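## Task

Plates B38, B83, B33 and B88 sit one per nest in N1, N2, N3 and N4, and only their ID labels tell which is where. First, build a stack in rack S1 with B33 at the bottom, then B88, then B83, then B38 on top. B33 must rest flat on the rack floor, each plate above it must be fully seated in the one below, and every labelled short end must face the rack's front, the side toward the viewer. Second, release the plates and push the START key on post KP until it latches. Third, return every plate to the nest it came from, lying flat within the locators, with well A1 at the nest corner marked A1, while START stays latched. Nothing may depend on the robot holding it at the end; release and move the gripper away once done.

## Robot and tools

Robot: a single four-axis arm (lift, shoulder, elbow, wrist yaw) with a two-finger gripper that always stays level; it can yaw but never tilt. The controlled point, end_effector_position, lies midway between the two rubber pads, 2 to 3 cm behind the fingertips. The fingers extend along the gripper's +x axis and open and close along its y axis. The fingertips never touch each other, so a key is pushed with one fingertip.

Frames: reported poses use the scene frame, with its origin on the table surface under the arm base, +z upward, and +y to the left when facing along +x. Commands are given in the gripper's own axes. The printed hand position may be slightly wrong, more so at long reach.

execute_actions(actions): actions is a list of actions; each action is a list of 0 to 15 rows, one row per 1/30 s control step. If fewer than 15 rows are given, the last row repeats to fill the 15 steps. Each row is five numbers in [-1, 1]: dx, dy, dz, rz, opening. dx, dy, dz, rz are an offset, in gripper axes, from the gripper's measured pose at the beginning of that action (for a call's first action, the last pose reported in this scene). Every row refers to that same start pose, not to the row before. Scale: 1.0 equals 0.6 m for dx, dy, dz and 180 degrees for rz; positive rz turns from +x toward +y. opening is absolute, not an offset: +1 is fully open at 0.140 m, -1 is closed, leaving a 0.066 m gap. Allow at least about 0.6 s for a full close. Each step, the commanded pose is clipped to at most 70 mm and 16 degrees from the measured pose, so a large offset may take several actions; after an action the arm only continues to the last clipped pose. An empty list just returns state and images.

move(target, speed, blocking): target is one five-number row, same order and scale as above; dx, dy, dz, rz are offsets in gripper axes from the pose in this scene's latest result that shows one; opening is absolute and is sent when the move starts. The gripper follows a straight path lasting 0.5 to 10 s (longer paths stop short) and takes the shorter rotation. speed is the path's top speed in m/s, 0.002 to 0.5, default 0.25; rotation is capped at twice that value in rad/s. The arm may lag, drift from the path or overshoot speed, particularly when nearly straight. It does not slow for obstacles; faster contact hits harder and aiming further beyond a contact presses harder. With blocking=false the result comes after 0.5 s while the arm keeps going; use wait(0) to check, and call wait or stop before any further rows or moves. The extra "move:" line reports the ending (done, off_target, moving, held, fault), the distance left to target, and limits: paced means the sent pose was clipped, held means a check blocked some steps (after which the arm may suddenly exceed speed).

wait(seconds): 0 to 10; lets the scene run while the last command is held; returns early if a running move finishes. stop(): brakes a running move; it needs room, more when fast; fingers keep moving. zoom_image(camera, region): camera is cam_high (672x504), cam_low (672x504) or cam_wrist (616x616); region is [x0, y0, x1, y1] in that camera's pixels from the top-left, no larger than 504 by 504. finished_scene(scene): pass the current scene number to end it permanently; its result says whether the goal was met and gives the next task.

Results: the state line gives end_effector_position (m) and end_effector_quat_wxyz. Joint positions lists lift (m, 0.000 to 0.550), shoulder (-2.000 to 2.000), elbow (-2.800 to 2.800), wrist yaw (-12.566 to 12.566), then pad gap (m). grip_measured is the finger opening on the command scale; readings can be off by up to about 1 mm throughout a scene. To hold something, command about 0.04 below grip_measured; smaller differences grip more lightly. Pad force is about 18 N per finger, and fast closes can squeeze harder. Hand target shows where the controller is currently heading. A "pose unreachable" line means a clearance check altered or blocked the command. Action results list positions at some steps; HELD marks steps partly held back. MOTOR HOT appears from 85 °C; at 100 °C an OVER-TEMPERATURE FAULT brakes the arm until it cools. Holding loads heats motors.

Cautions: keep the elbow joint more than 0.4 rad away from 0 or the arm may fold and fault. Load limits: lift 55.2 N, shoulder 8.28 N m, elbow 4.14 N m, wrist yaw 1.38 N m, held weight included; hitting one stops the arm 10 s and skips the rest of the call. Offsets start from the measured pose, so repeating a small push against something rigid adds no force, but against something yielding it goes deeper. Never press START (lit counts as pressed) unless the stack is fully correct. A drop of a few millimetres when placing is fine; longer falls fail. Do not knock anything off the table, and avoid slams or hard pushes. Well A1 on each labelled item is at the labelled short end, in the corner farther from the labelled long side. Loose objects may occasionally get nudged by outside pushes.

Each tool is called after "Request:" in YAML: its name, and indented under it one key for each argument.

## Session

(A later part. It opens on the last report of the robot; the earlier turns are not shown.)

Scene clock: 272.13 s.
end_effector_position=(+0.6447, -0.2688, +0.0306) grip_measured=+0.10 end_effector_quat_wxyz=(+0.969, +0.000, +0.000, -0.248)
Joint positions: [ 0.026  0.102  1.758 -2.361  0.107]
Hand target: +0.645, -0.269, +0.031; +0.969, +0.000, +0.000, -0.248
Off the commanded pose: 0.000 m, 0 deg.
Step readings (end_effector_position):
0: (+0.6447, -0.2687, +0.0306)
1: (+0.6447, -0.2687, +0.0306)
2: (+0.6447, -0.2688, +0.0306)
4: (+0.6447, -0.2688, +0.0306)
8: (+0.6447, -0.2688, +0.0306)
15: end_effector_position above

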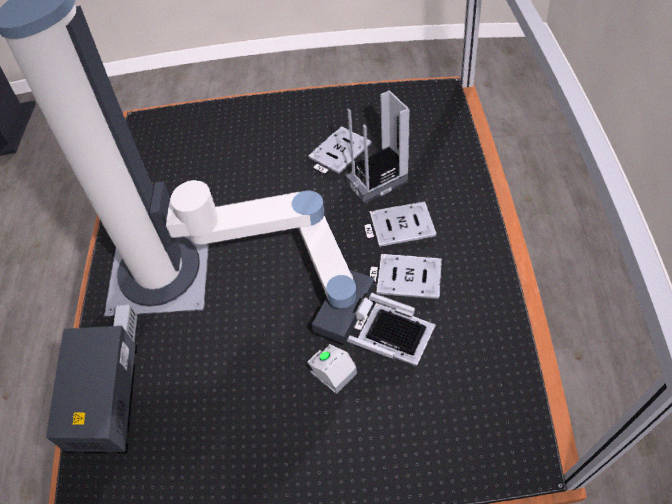

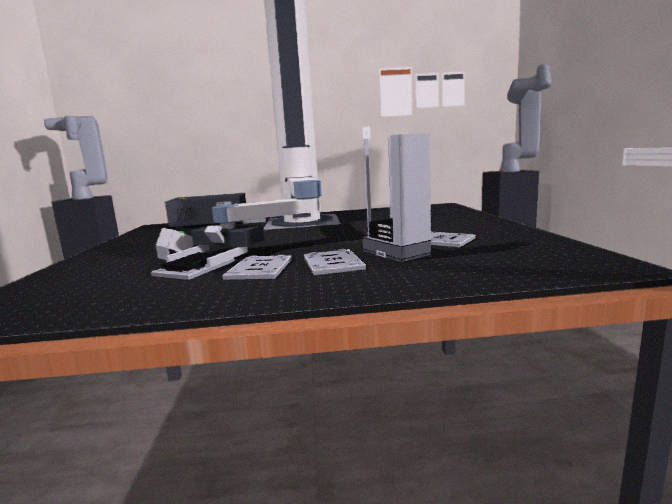

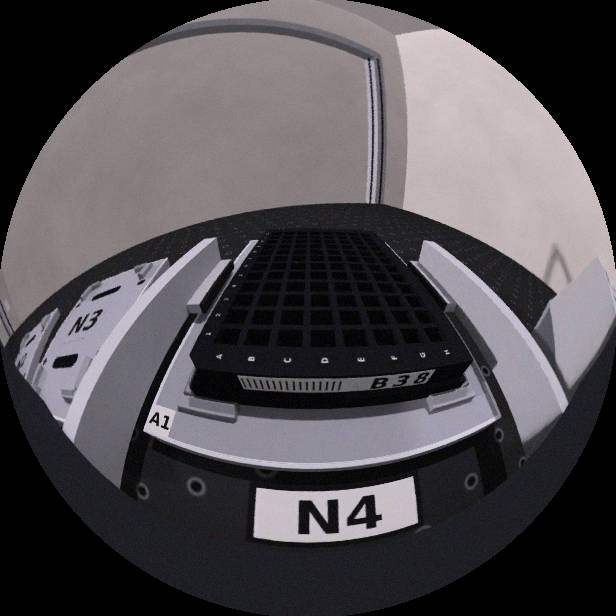

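Request:
execute_actions:
  actions:
    - [[0,-0.0005,0,0,-0.42]]
    - [[0,0,0,0,-0.45],[0,0,0,0,-0.47],[0,0,0,0,-0.48],[0,0,0,0,-0.5],[0,0,0,0,-0.5],[0,0,0,0,-0.53]]

Request:
move:
  target: [0,0,0.3853,0,-0.53]
  speed: 0.2

Request:
move:
  target: [-0.047,0.2996,0,0.111,-0.53]
  speed: 0.3

Request:
move:
  target: [0,0,-0.458,0,-0.53]

Scene clock: 285.00 s.
end_effector_position=(+0.6560, +0.2444, +0.0863) grip_measured=-0.48 end_effector_quat_wxyz=(+0.970, +0.000, +0.000, +0.242)
Joint positions: [ 0.081  1.097  1.747 -2.356  0.085]
Hand target: +0.656, +0.244, +0.086; +0.970, +0.000, +0.000, +0.242
Off the commanded pose: 0.000 m, 0 deg.
Step readings (end_effector_position; steps 1 to 15: 1st action; 16 to 30: 2nd action):
0: (+0.6558, +0.2447, +0.0863)
1: (+0.6558, +0.2447, +0.0863)
2: (+0.6559, +0.2444, +0.0863)
4: (+0.6560, +0.2444, +0.0863)
8: (+0.6560, +0.2444, +0.0863)
15: (+0.6560, +0.2444, +0.0863)
16: (+0.6560, +0.2444, +0.0863)
17: (+0.6560, +0.2444, +0.0863)
19: (+0.6560, +0.2444, +0.0863)
23: (+0.6560, +0.2444, +0.0863)
30: end_effector_position above

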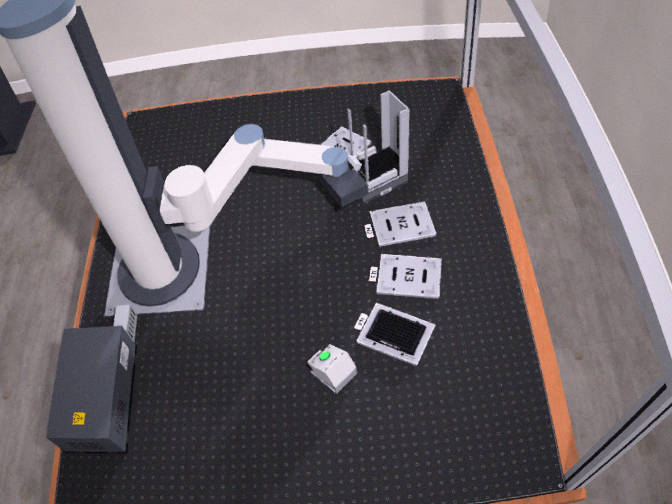

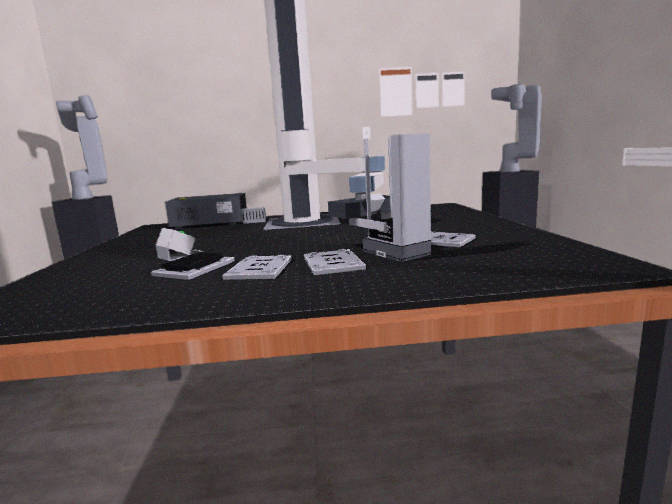

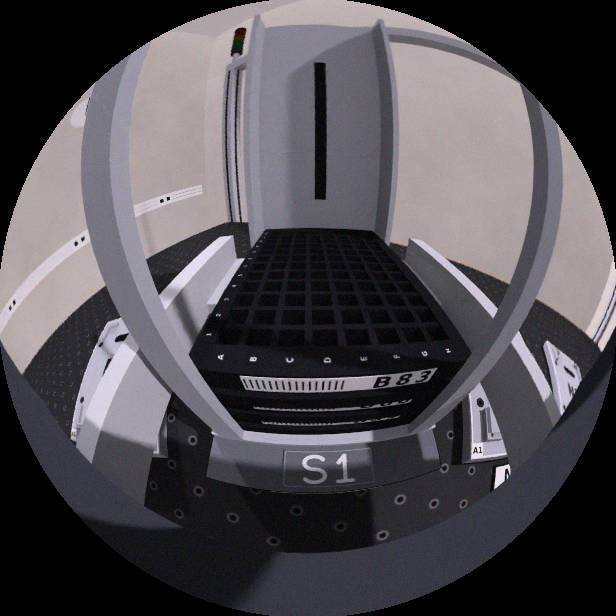

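Scene clock: 286.57 s.
end_effector_position=(+0.6560, +0.2444, +0.3175) grip_measured=-0.48 end_effector_quat_wxyz=(+0.970, +0.000, +0.000, +0.242)
Joint positions: [ 0.312  1.097  1.747 -2.356  0.085]
Hand target: +0.656, +0.244, +0.317; +0.970, +0.000, +0.000, +0.242
Off the commanded pose: 0.000 m, 0 deg.
move: done

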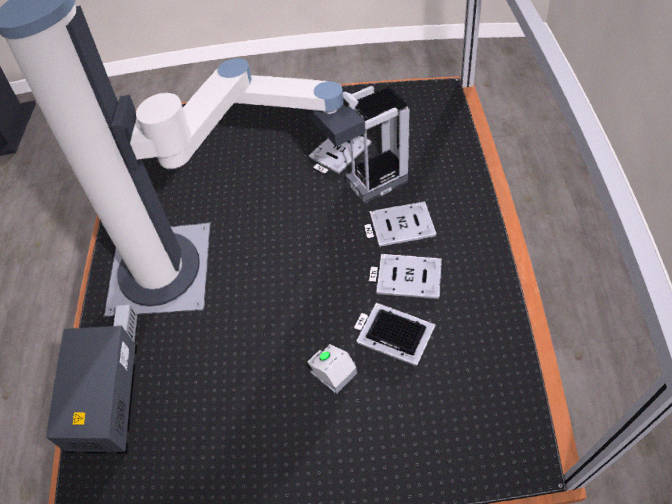

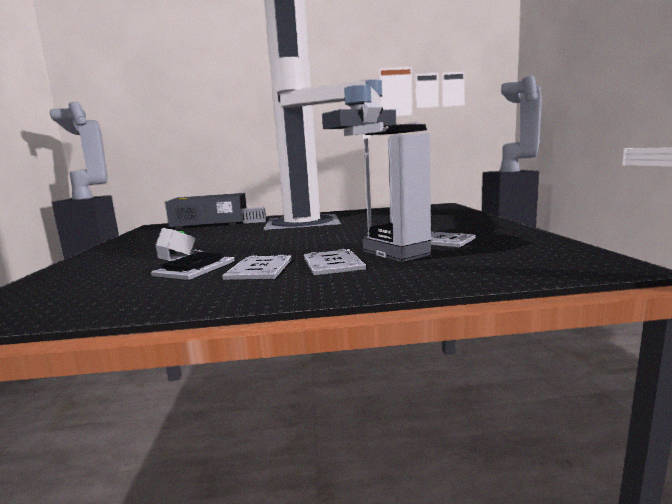

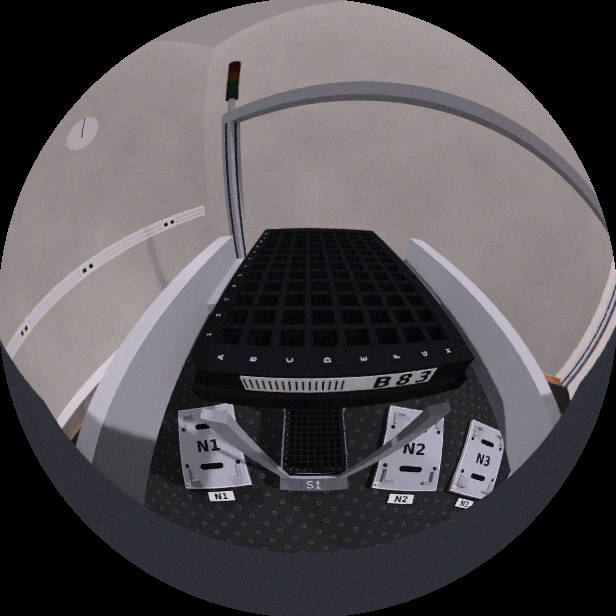

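Scene clock: 287.60 s.
end_effector_position=(+0.5467, +0.3901, +0.3175) grip_measured=-0.48 end_effector_quat_wxyz=(+0.914, +0.000, +0.000, +0.407)
Joint positions: [ 0.312  1.434  1.744 -2.341  0.085]
Hand target: +0.547, +0.390, +0.317; +0.914, +0.000, +0.000, +0.406
Off the commanded pose: 0.000 m, 0 deg.
move: done

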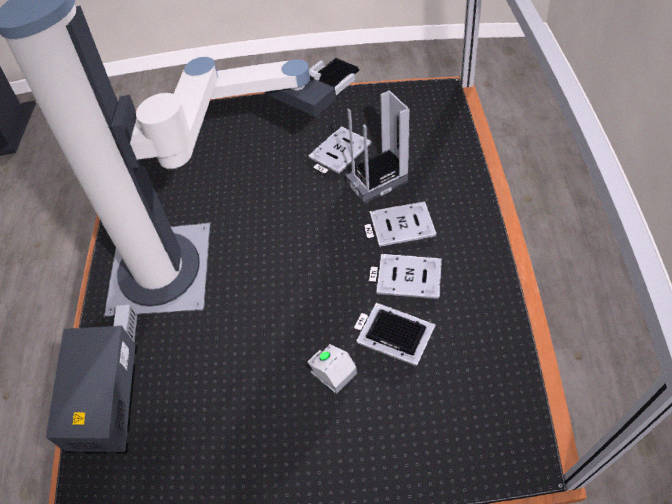

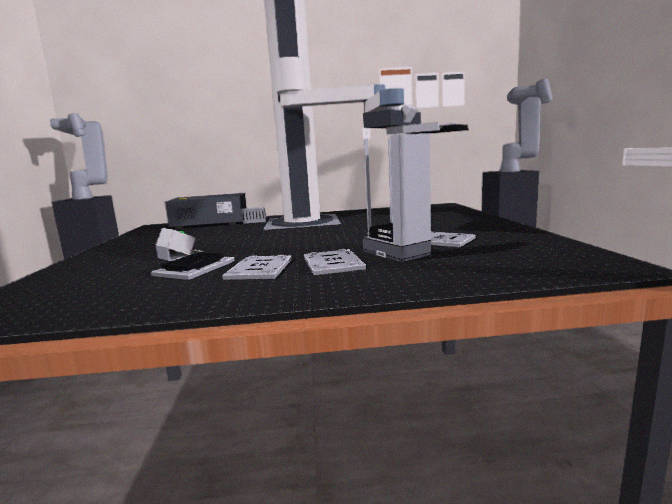

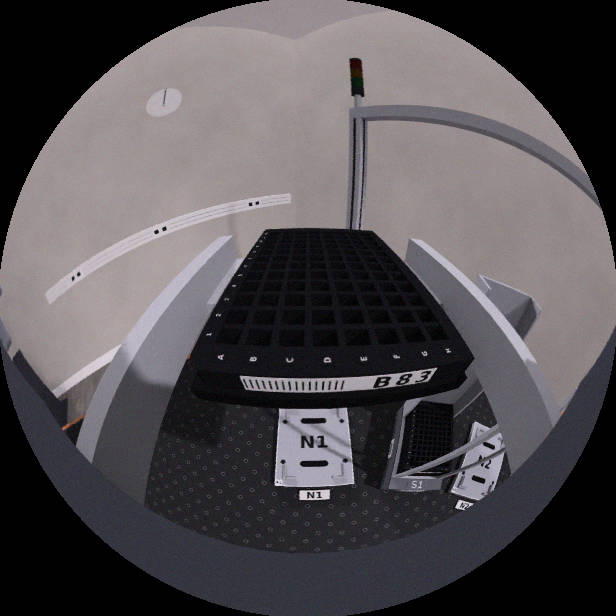

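Scene clock: 289.10 s.
end_effector_position=(+0.5467, +0.3901, +0.0426) grip_measured=-0.48 end_effector_quat_wxyz=(+0.914, +0.000, +0.000, +0.407)
Joint positions: [ 0.038  1.434  1.744 -2.341  0.085]
Hand target: +0.547, +0.390, +0.043; +0.914, +0.000, +0.000, +0.407
Off the commanded pose: 0.000 m, 0 deg.
move: done

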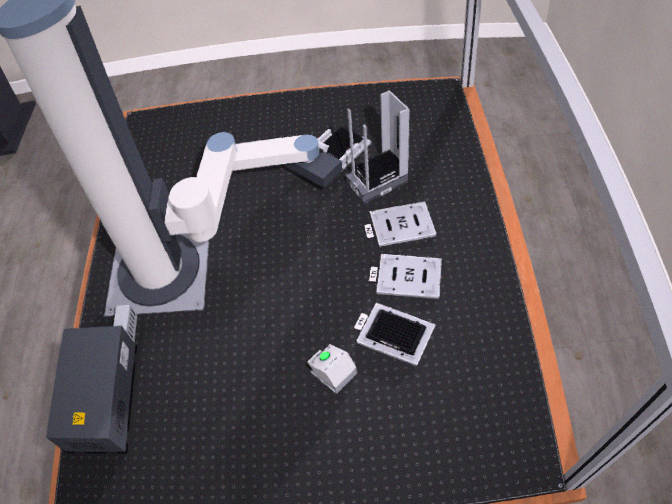

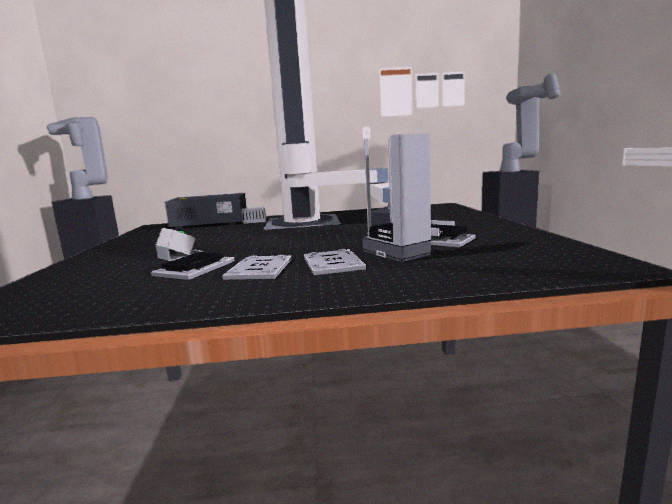

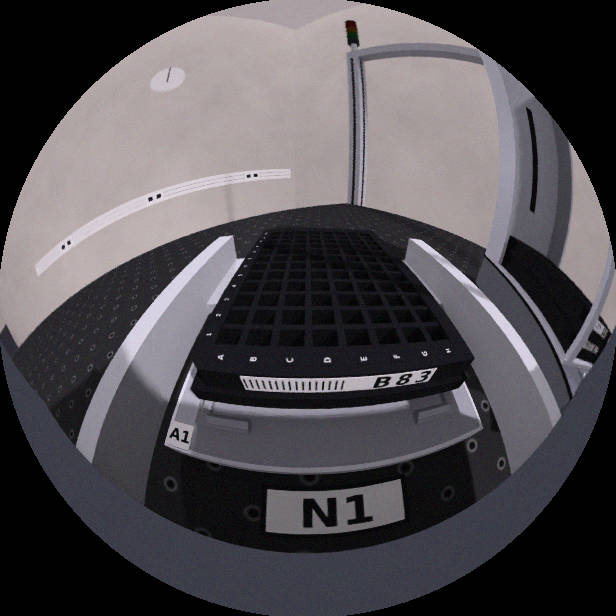

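Request:
move:
  target: [0,-0.0003,-0.02,0,-0.53]
  speed: 0.02

Request:
execute_actions:
  actions:
    - [[0,0,0,0,0.1]]

Request:
move:
  target: [-0.27,0,0.0712,0,0.1]

Request:
move:
  target: [-0.0417,-0.2048,0,-0.1114,0.1]
  speed: 0.3

Request:
move:
  target: [0.27,0,0,0,0.1]

Scene clock: 296.10 s.
end_effector_position=(+0.5468, +0.3900, +0.0306) grip_measured=-0.48 end_effector_quat_wxyz=(+0.914, +0.000, +0.000, +0.406)
Joint positions: [ 0.026  1.434  1.744 -2.341  0.085]
Hand target: +0.547, +0.390, +0.031; +0.914, +0.000, +0.000, +0.407
Off the commanded pose: 0.000 m, 0 deg.
move: done

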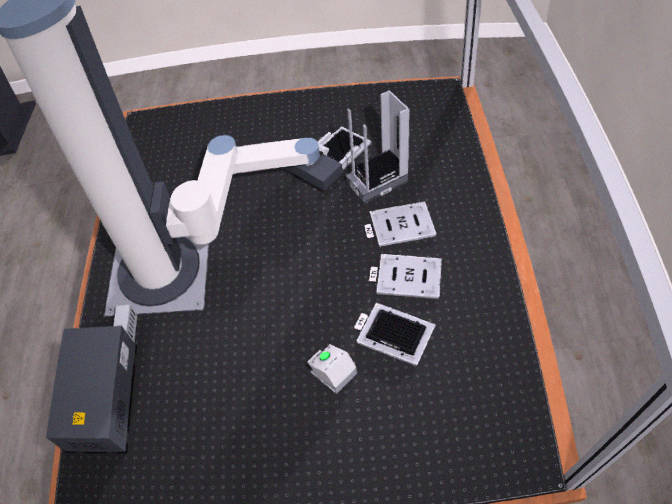

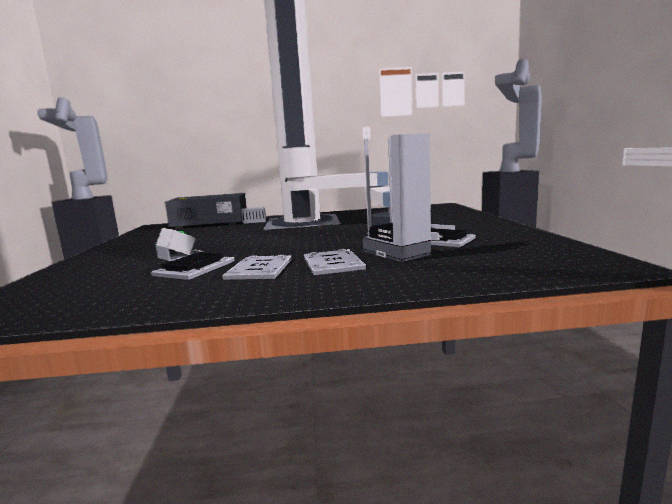

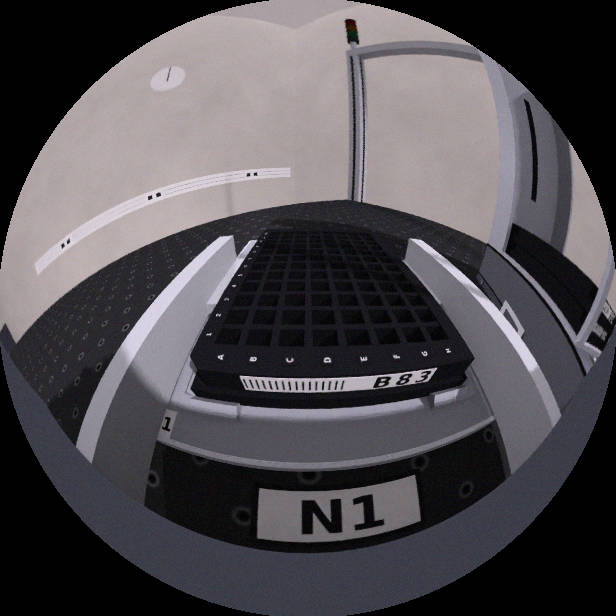

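Scene clock: 296.60 s.
end_effector_position=(+0.5468, +0.3900, +0.0306) grip_measured=+0.10 end_effector_quat_wxyz=(+0.914, +0.000, +0.000, +0.406)
Joint positions: [ 0.026  1.434  1.744 -2.341  0.107]
Hand target: +0.547, +0.390, +0.031; +0.914, +0.000, +0.000, +0.406
Off the commanded pose: 0.000 m, 0 deg.
Step readings (end_effector_position):
0: (+0.5468, +0.3900, +0.0306)
1: (+0.5468, +0.3900, +0.0306)
2: (+0.5468, +0.3900, +0.0306)
4: (+0.5468, +0.3900, +0.0306)
8: (+0.5468, +0.3900, +0.0306)
15: end_effector_position above

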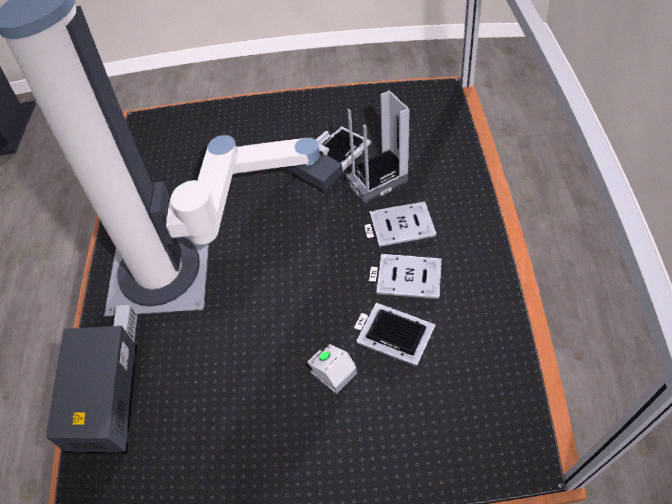

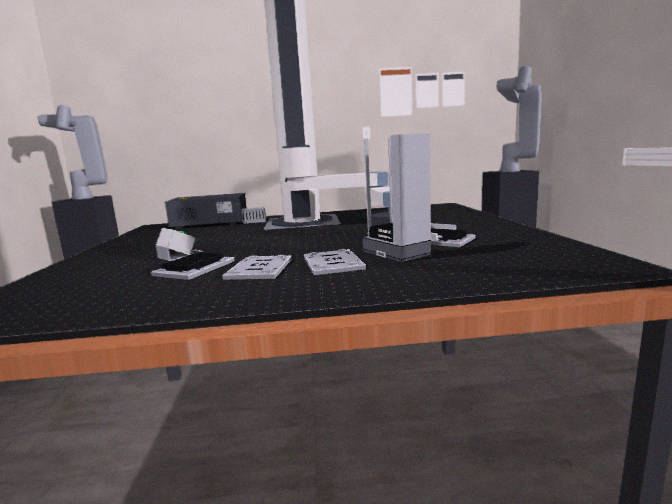

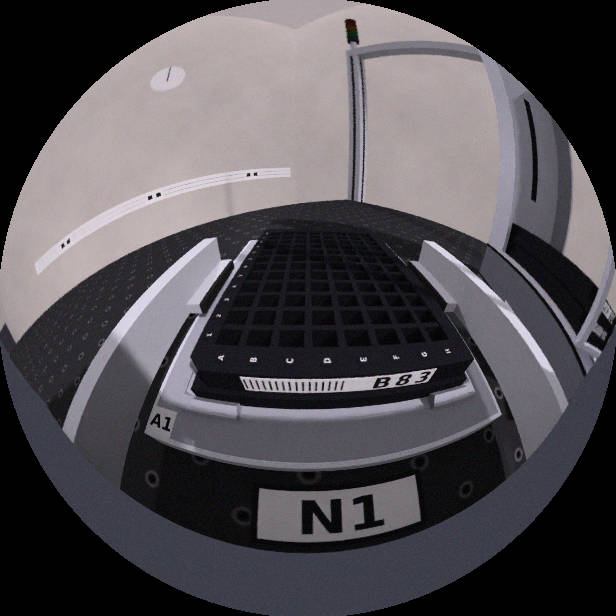

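Scene clock: 297.67 s.
end_effector_position=(+0.4383, +0.2697, +0.0733) grip_measured=+0.10 end_effector_quat_wxyz=(+0.914, +0.000, +0.000, +0.406)
Joint positions: [ 0.068  1.726  0.935 -1.825  0.107]
Hand target: +0.438, +0.270, +0.073; +0.914, +0.000, +0.000, +0.406
Off the commanded pose: 0.000 m, 0 deg.
move: done

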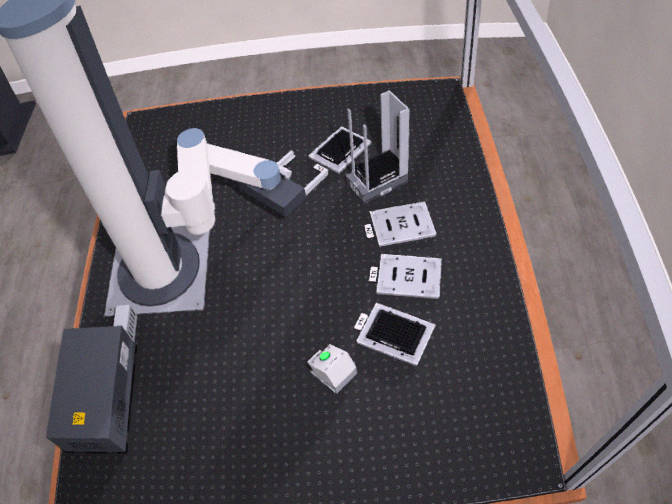

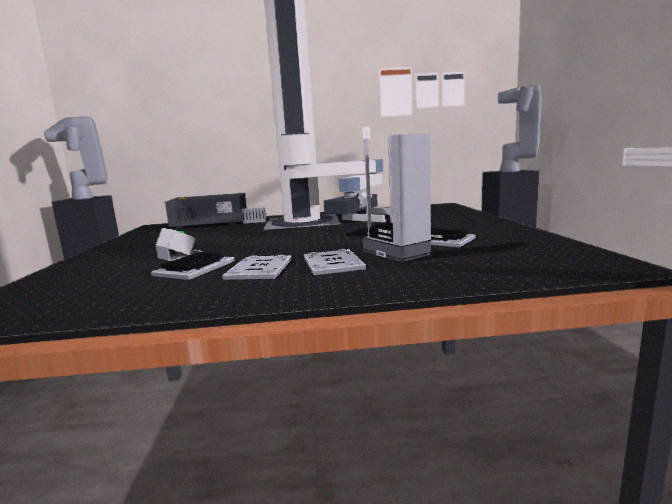

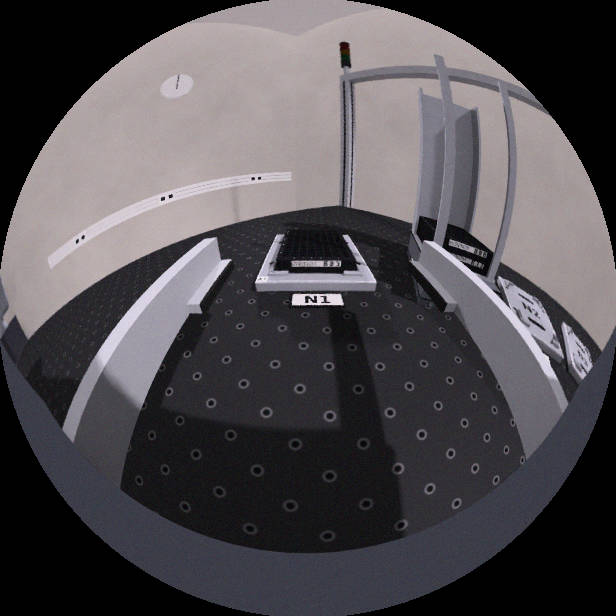

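Scene clock: 298.67 s.
end_effector_position=(+0.5128, +0.1687, +0.0733) grip_measured=+0.10 end_effector_quat_wxyz=(+0.971, +0.000, +0.000, +0.241)
Joint positions: [ 0.068  1.401  0.937 -1.852  0.107]
Hand target: +0.513, +0.169, +0.073; +0.971, +0.000, +0.000, +0.241
Off the commanded pose: 0.000 m, 0 deg.
move: done

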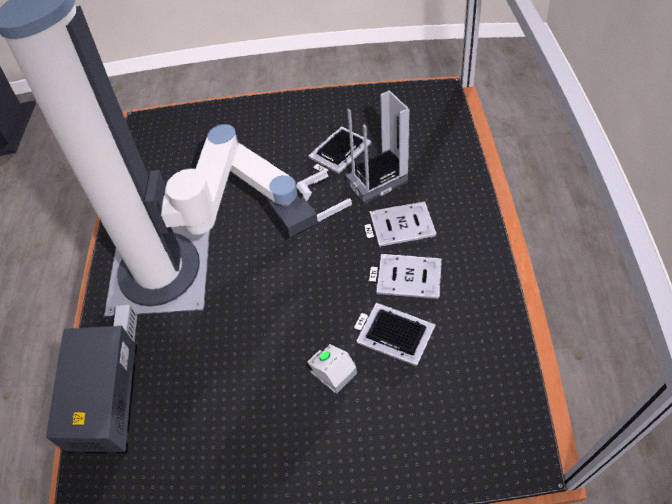

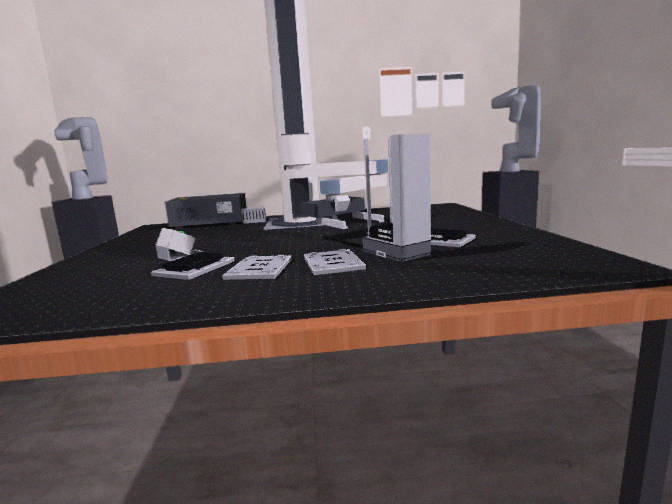

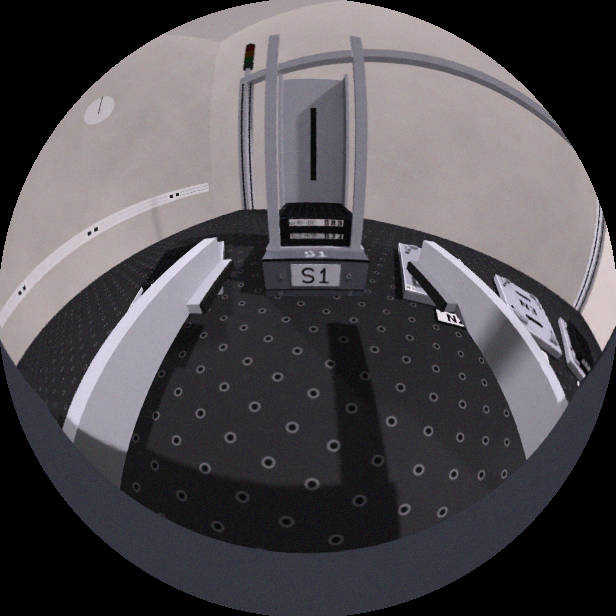

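Scene clock: 299.77 s.
end_effector_position=(+0.6560, +0.2443, +0.0733) grip_measured=+0.10 end_effector_quat_wxyz=(+0.971, +0.000, +0.000, +0.241)
Joint positions: [ 0.068  1.097  1.747 -2.358  0.107]
Hand target: +0.656, +0.244, +0.073; +0.971, +0.000, +0.000, +0.241
Off the commanded pose: 0.000 m, 0 deg.
move: done

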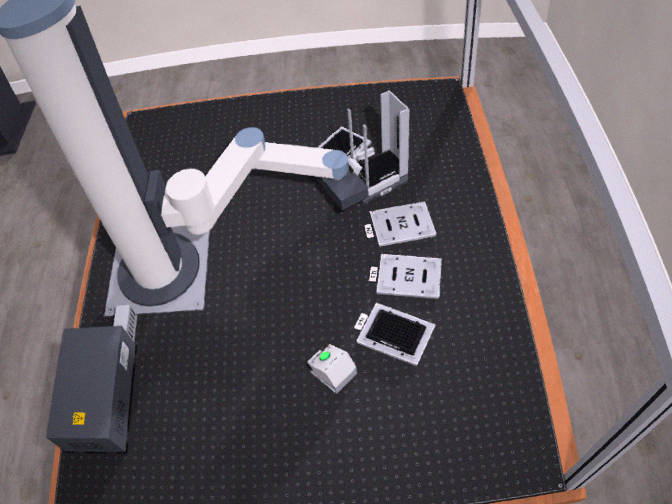

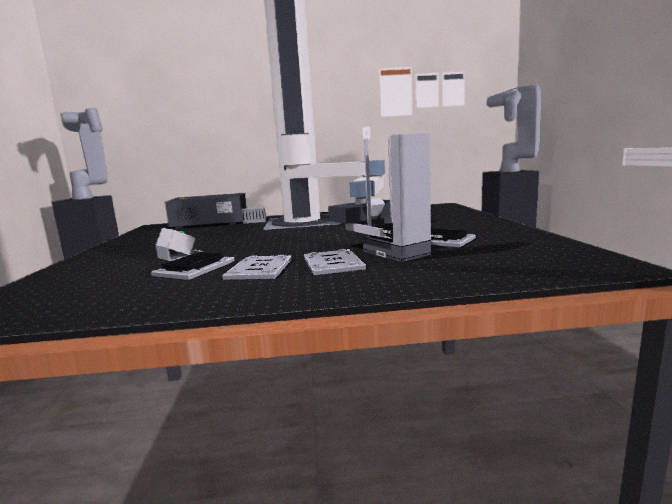

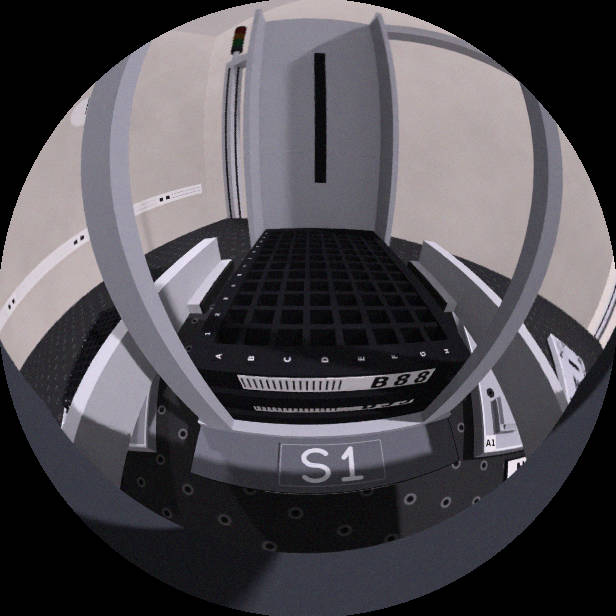

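Request:
execute_actions:
  actions:
    - [[0.0003,0.0006,0,0,-0.42]]
    - [[0,0,0,0,-0.45],[0,0,0,0,-0.47],[0,0,0,0,-0.48],[0,0,0,0,-0.5],[0,0,0,0,-0.5],[0,0,0,0,-0.53]]

Request:
move:
  target: [0,0,0.407,0,-0.53]
  speed: 0.2

Request:
move:
  target: [-0.2062,-0.5423,0,-0.2168,-0.53]
  speed: 0.3

Request:
move:
  target: [0,0,-0.458,0,-0.53]

Scene clock: 306.97 s.
end_effector_position=(+0.6560, +0.2447, +0.0733) grip_measured=-0.47 end_effector_quat_wxyz=(+0.971, +0.000, +0.000, +0.241)
Joint positions: [ 0.068  1.097  1.748 -2.359  0.085]
Hand target: +0.656, +0.245, +0.073; +0.971, +0.000, +0.000, +0.241
Off the commanded pose: 0.000 m, 0 deg.
Step readings (end_effector_position; steps 1 to 15: 1st action; 16 to 30: 2nd action):
0: (+0.6560, +0.2443, +0.0733)
1: (+0.6560, +0.2443, +0.0733)
2: (+0.6560, +0.2446, +0.0733)
4: (+0.6560, +0.2447, +0.0733)
8: (+0.6560, +0.2447, +0.0733)
15: (+0.6560, +0.2447, +0.0733)
16: (+0.6560, +0.2447, +0.0733)
17: (+0.6560, +0.2447, +0.0733)
19: (+0.6560, +0.2447, +0.0733)
23: (+0.6560, +0.2447, +0.0733)
30: end_effector_position above

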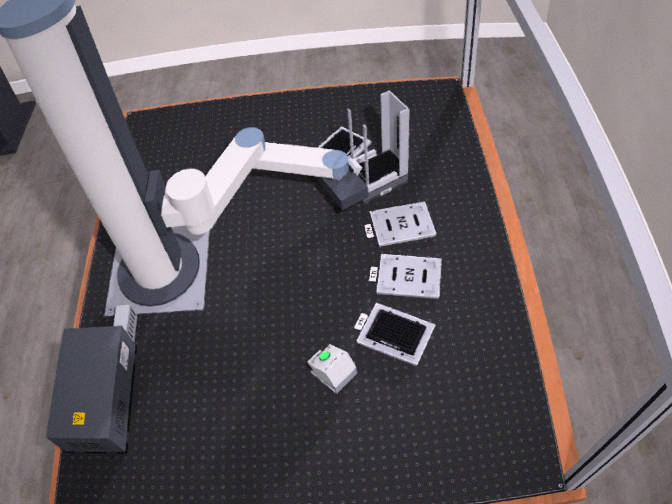

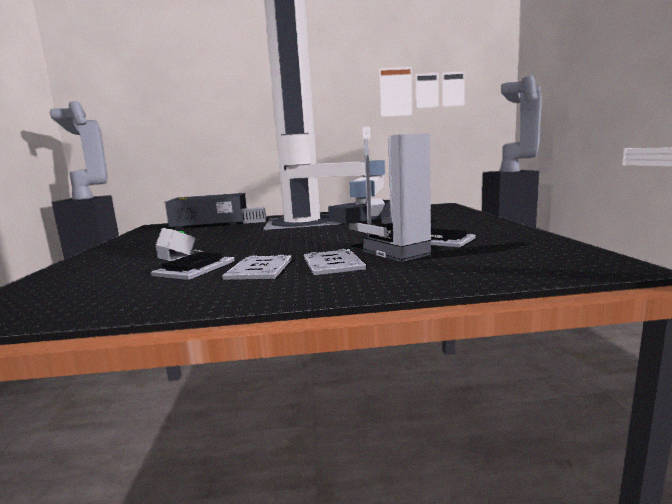

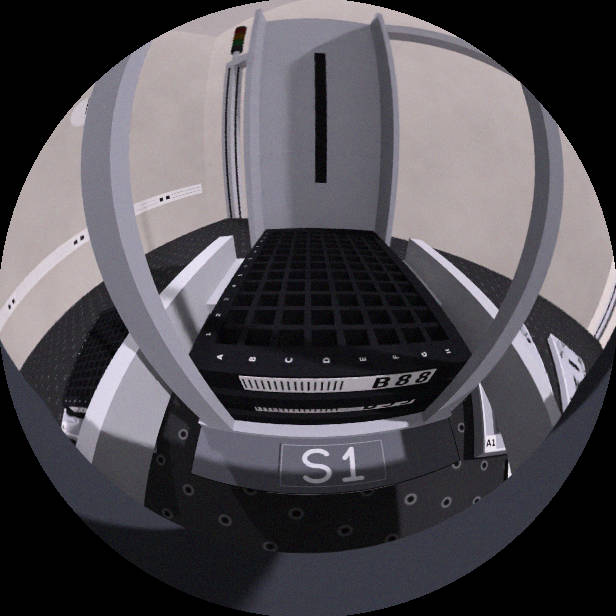

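Scene clock: 308.60 s.
end_effector_position=(+0.6560, +0.2447, +0.3176) grip_measured=-0.47 end_effector_quat_wxyz=(+0.971, +0.000, +0.000, +0.241)
Joint positions: [ 0.313  1.097  1.749 -2.359  0.085]
Hand target: +0.656, +0.245, +0.318; +0.971, +0.000, +0.000, +0.241
Off the commanded pose: 0.000 m, 0 deg.
move: done

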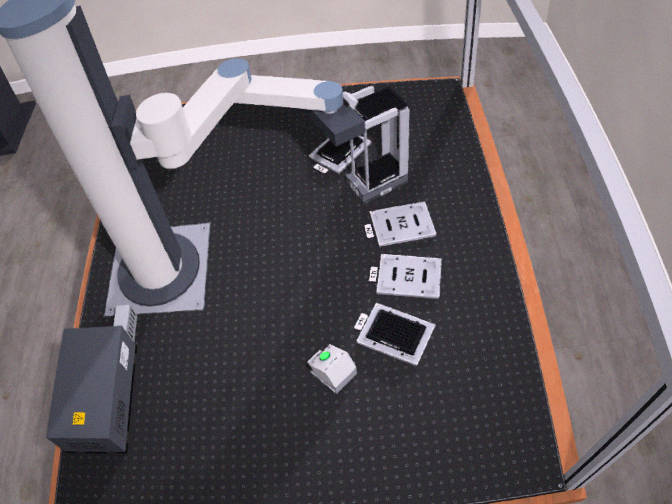

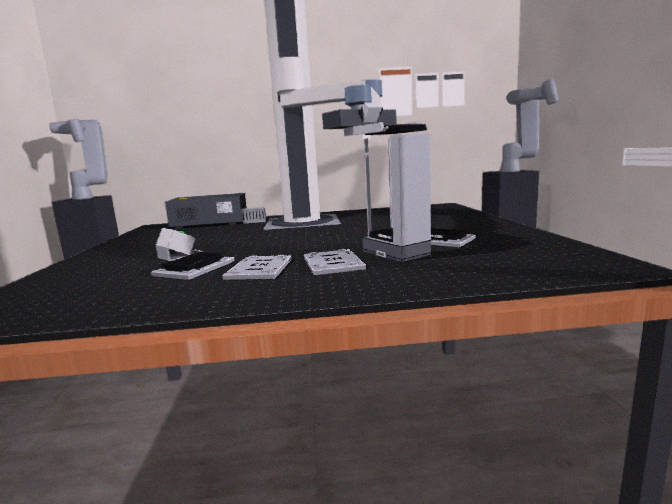

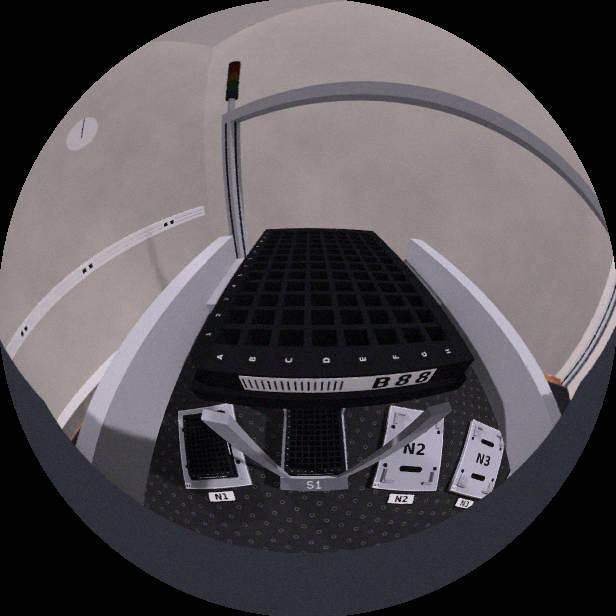

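Scene clock: 310.20 s.
end_effector_position=(+0.6987, -0.1009, +0.3176) grip_measured=-0.47 end_effector_quat_wxyz=(+0.995, +0.000, +0.000, -0.097)
Joint positions: [ 0.313  0.46   1.711 -2.365  0.085]
Hand target: +0.699, -0.101, +0.318; +0.995, +0.000, +0.000, -0.097
Off the commanded pose: 0.000 m, 0 deg.
move: done

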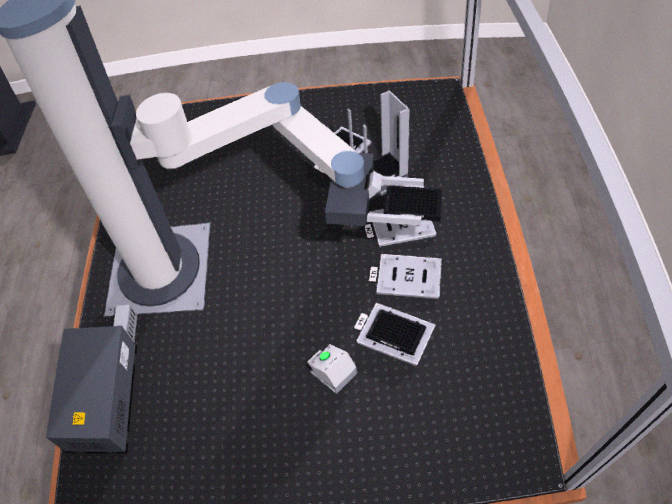

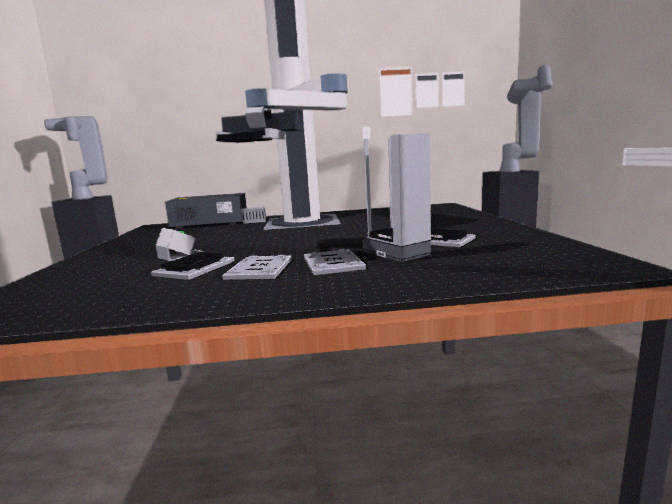

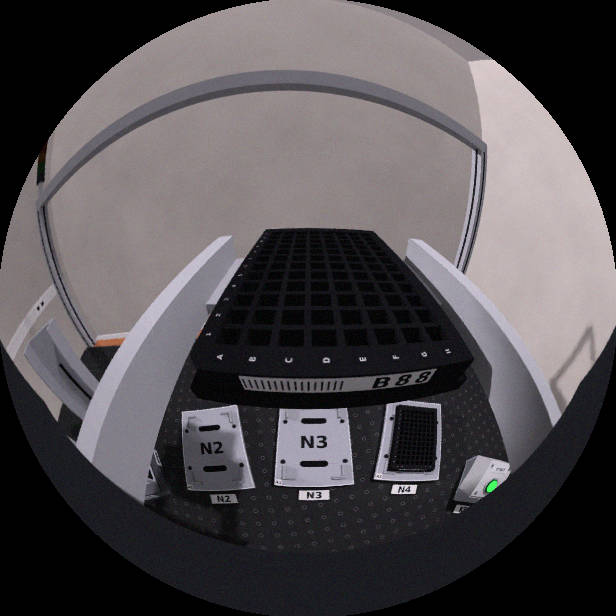

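Scene clock: 311.70 s.
end_effector_position=(+0.6987, -0.1009, +0.0427) grip_measured=-0.47 end_effector_quat_wxyz=(+0.995, +0.000, +0.000, -0.097)
Joint positions: [ 0.038  0.46   1.711 -2.365  0.085]
Hand target: +0.699, -0.101, +0.043; +0.995, +0.000, +0.000, -0.097
Off the commanded pose: 0.000 m, 0 deg.
move: done

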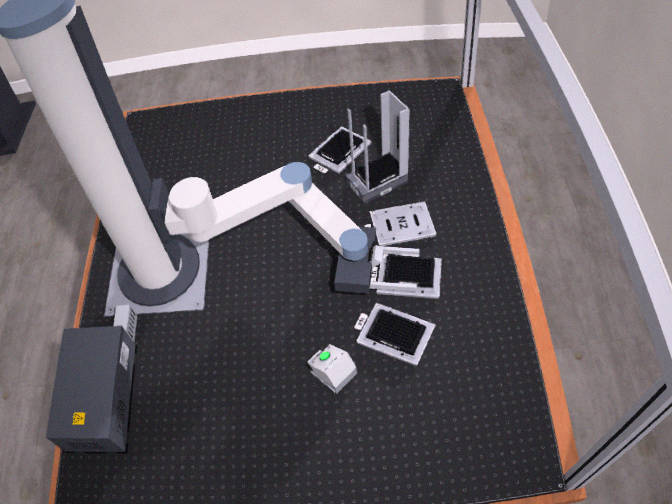

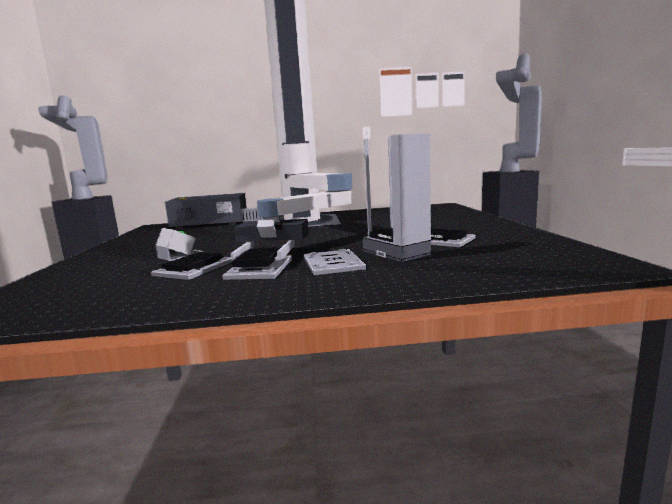

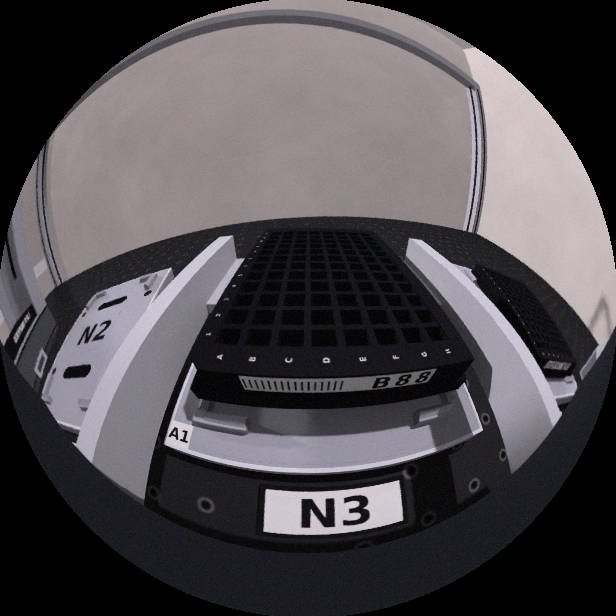

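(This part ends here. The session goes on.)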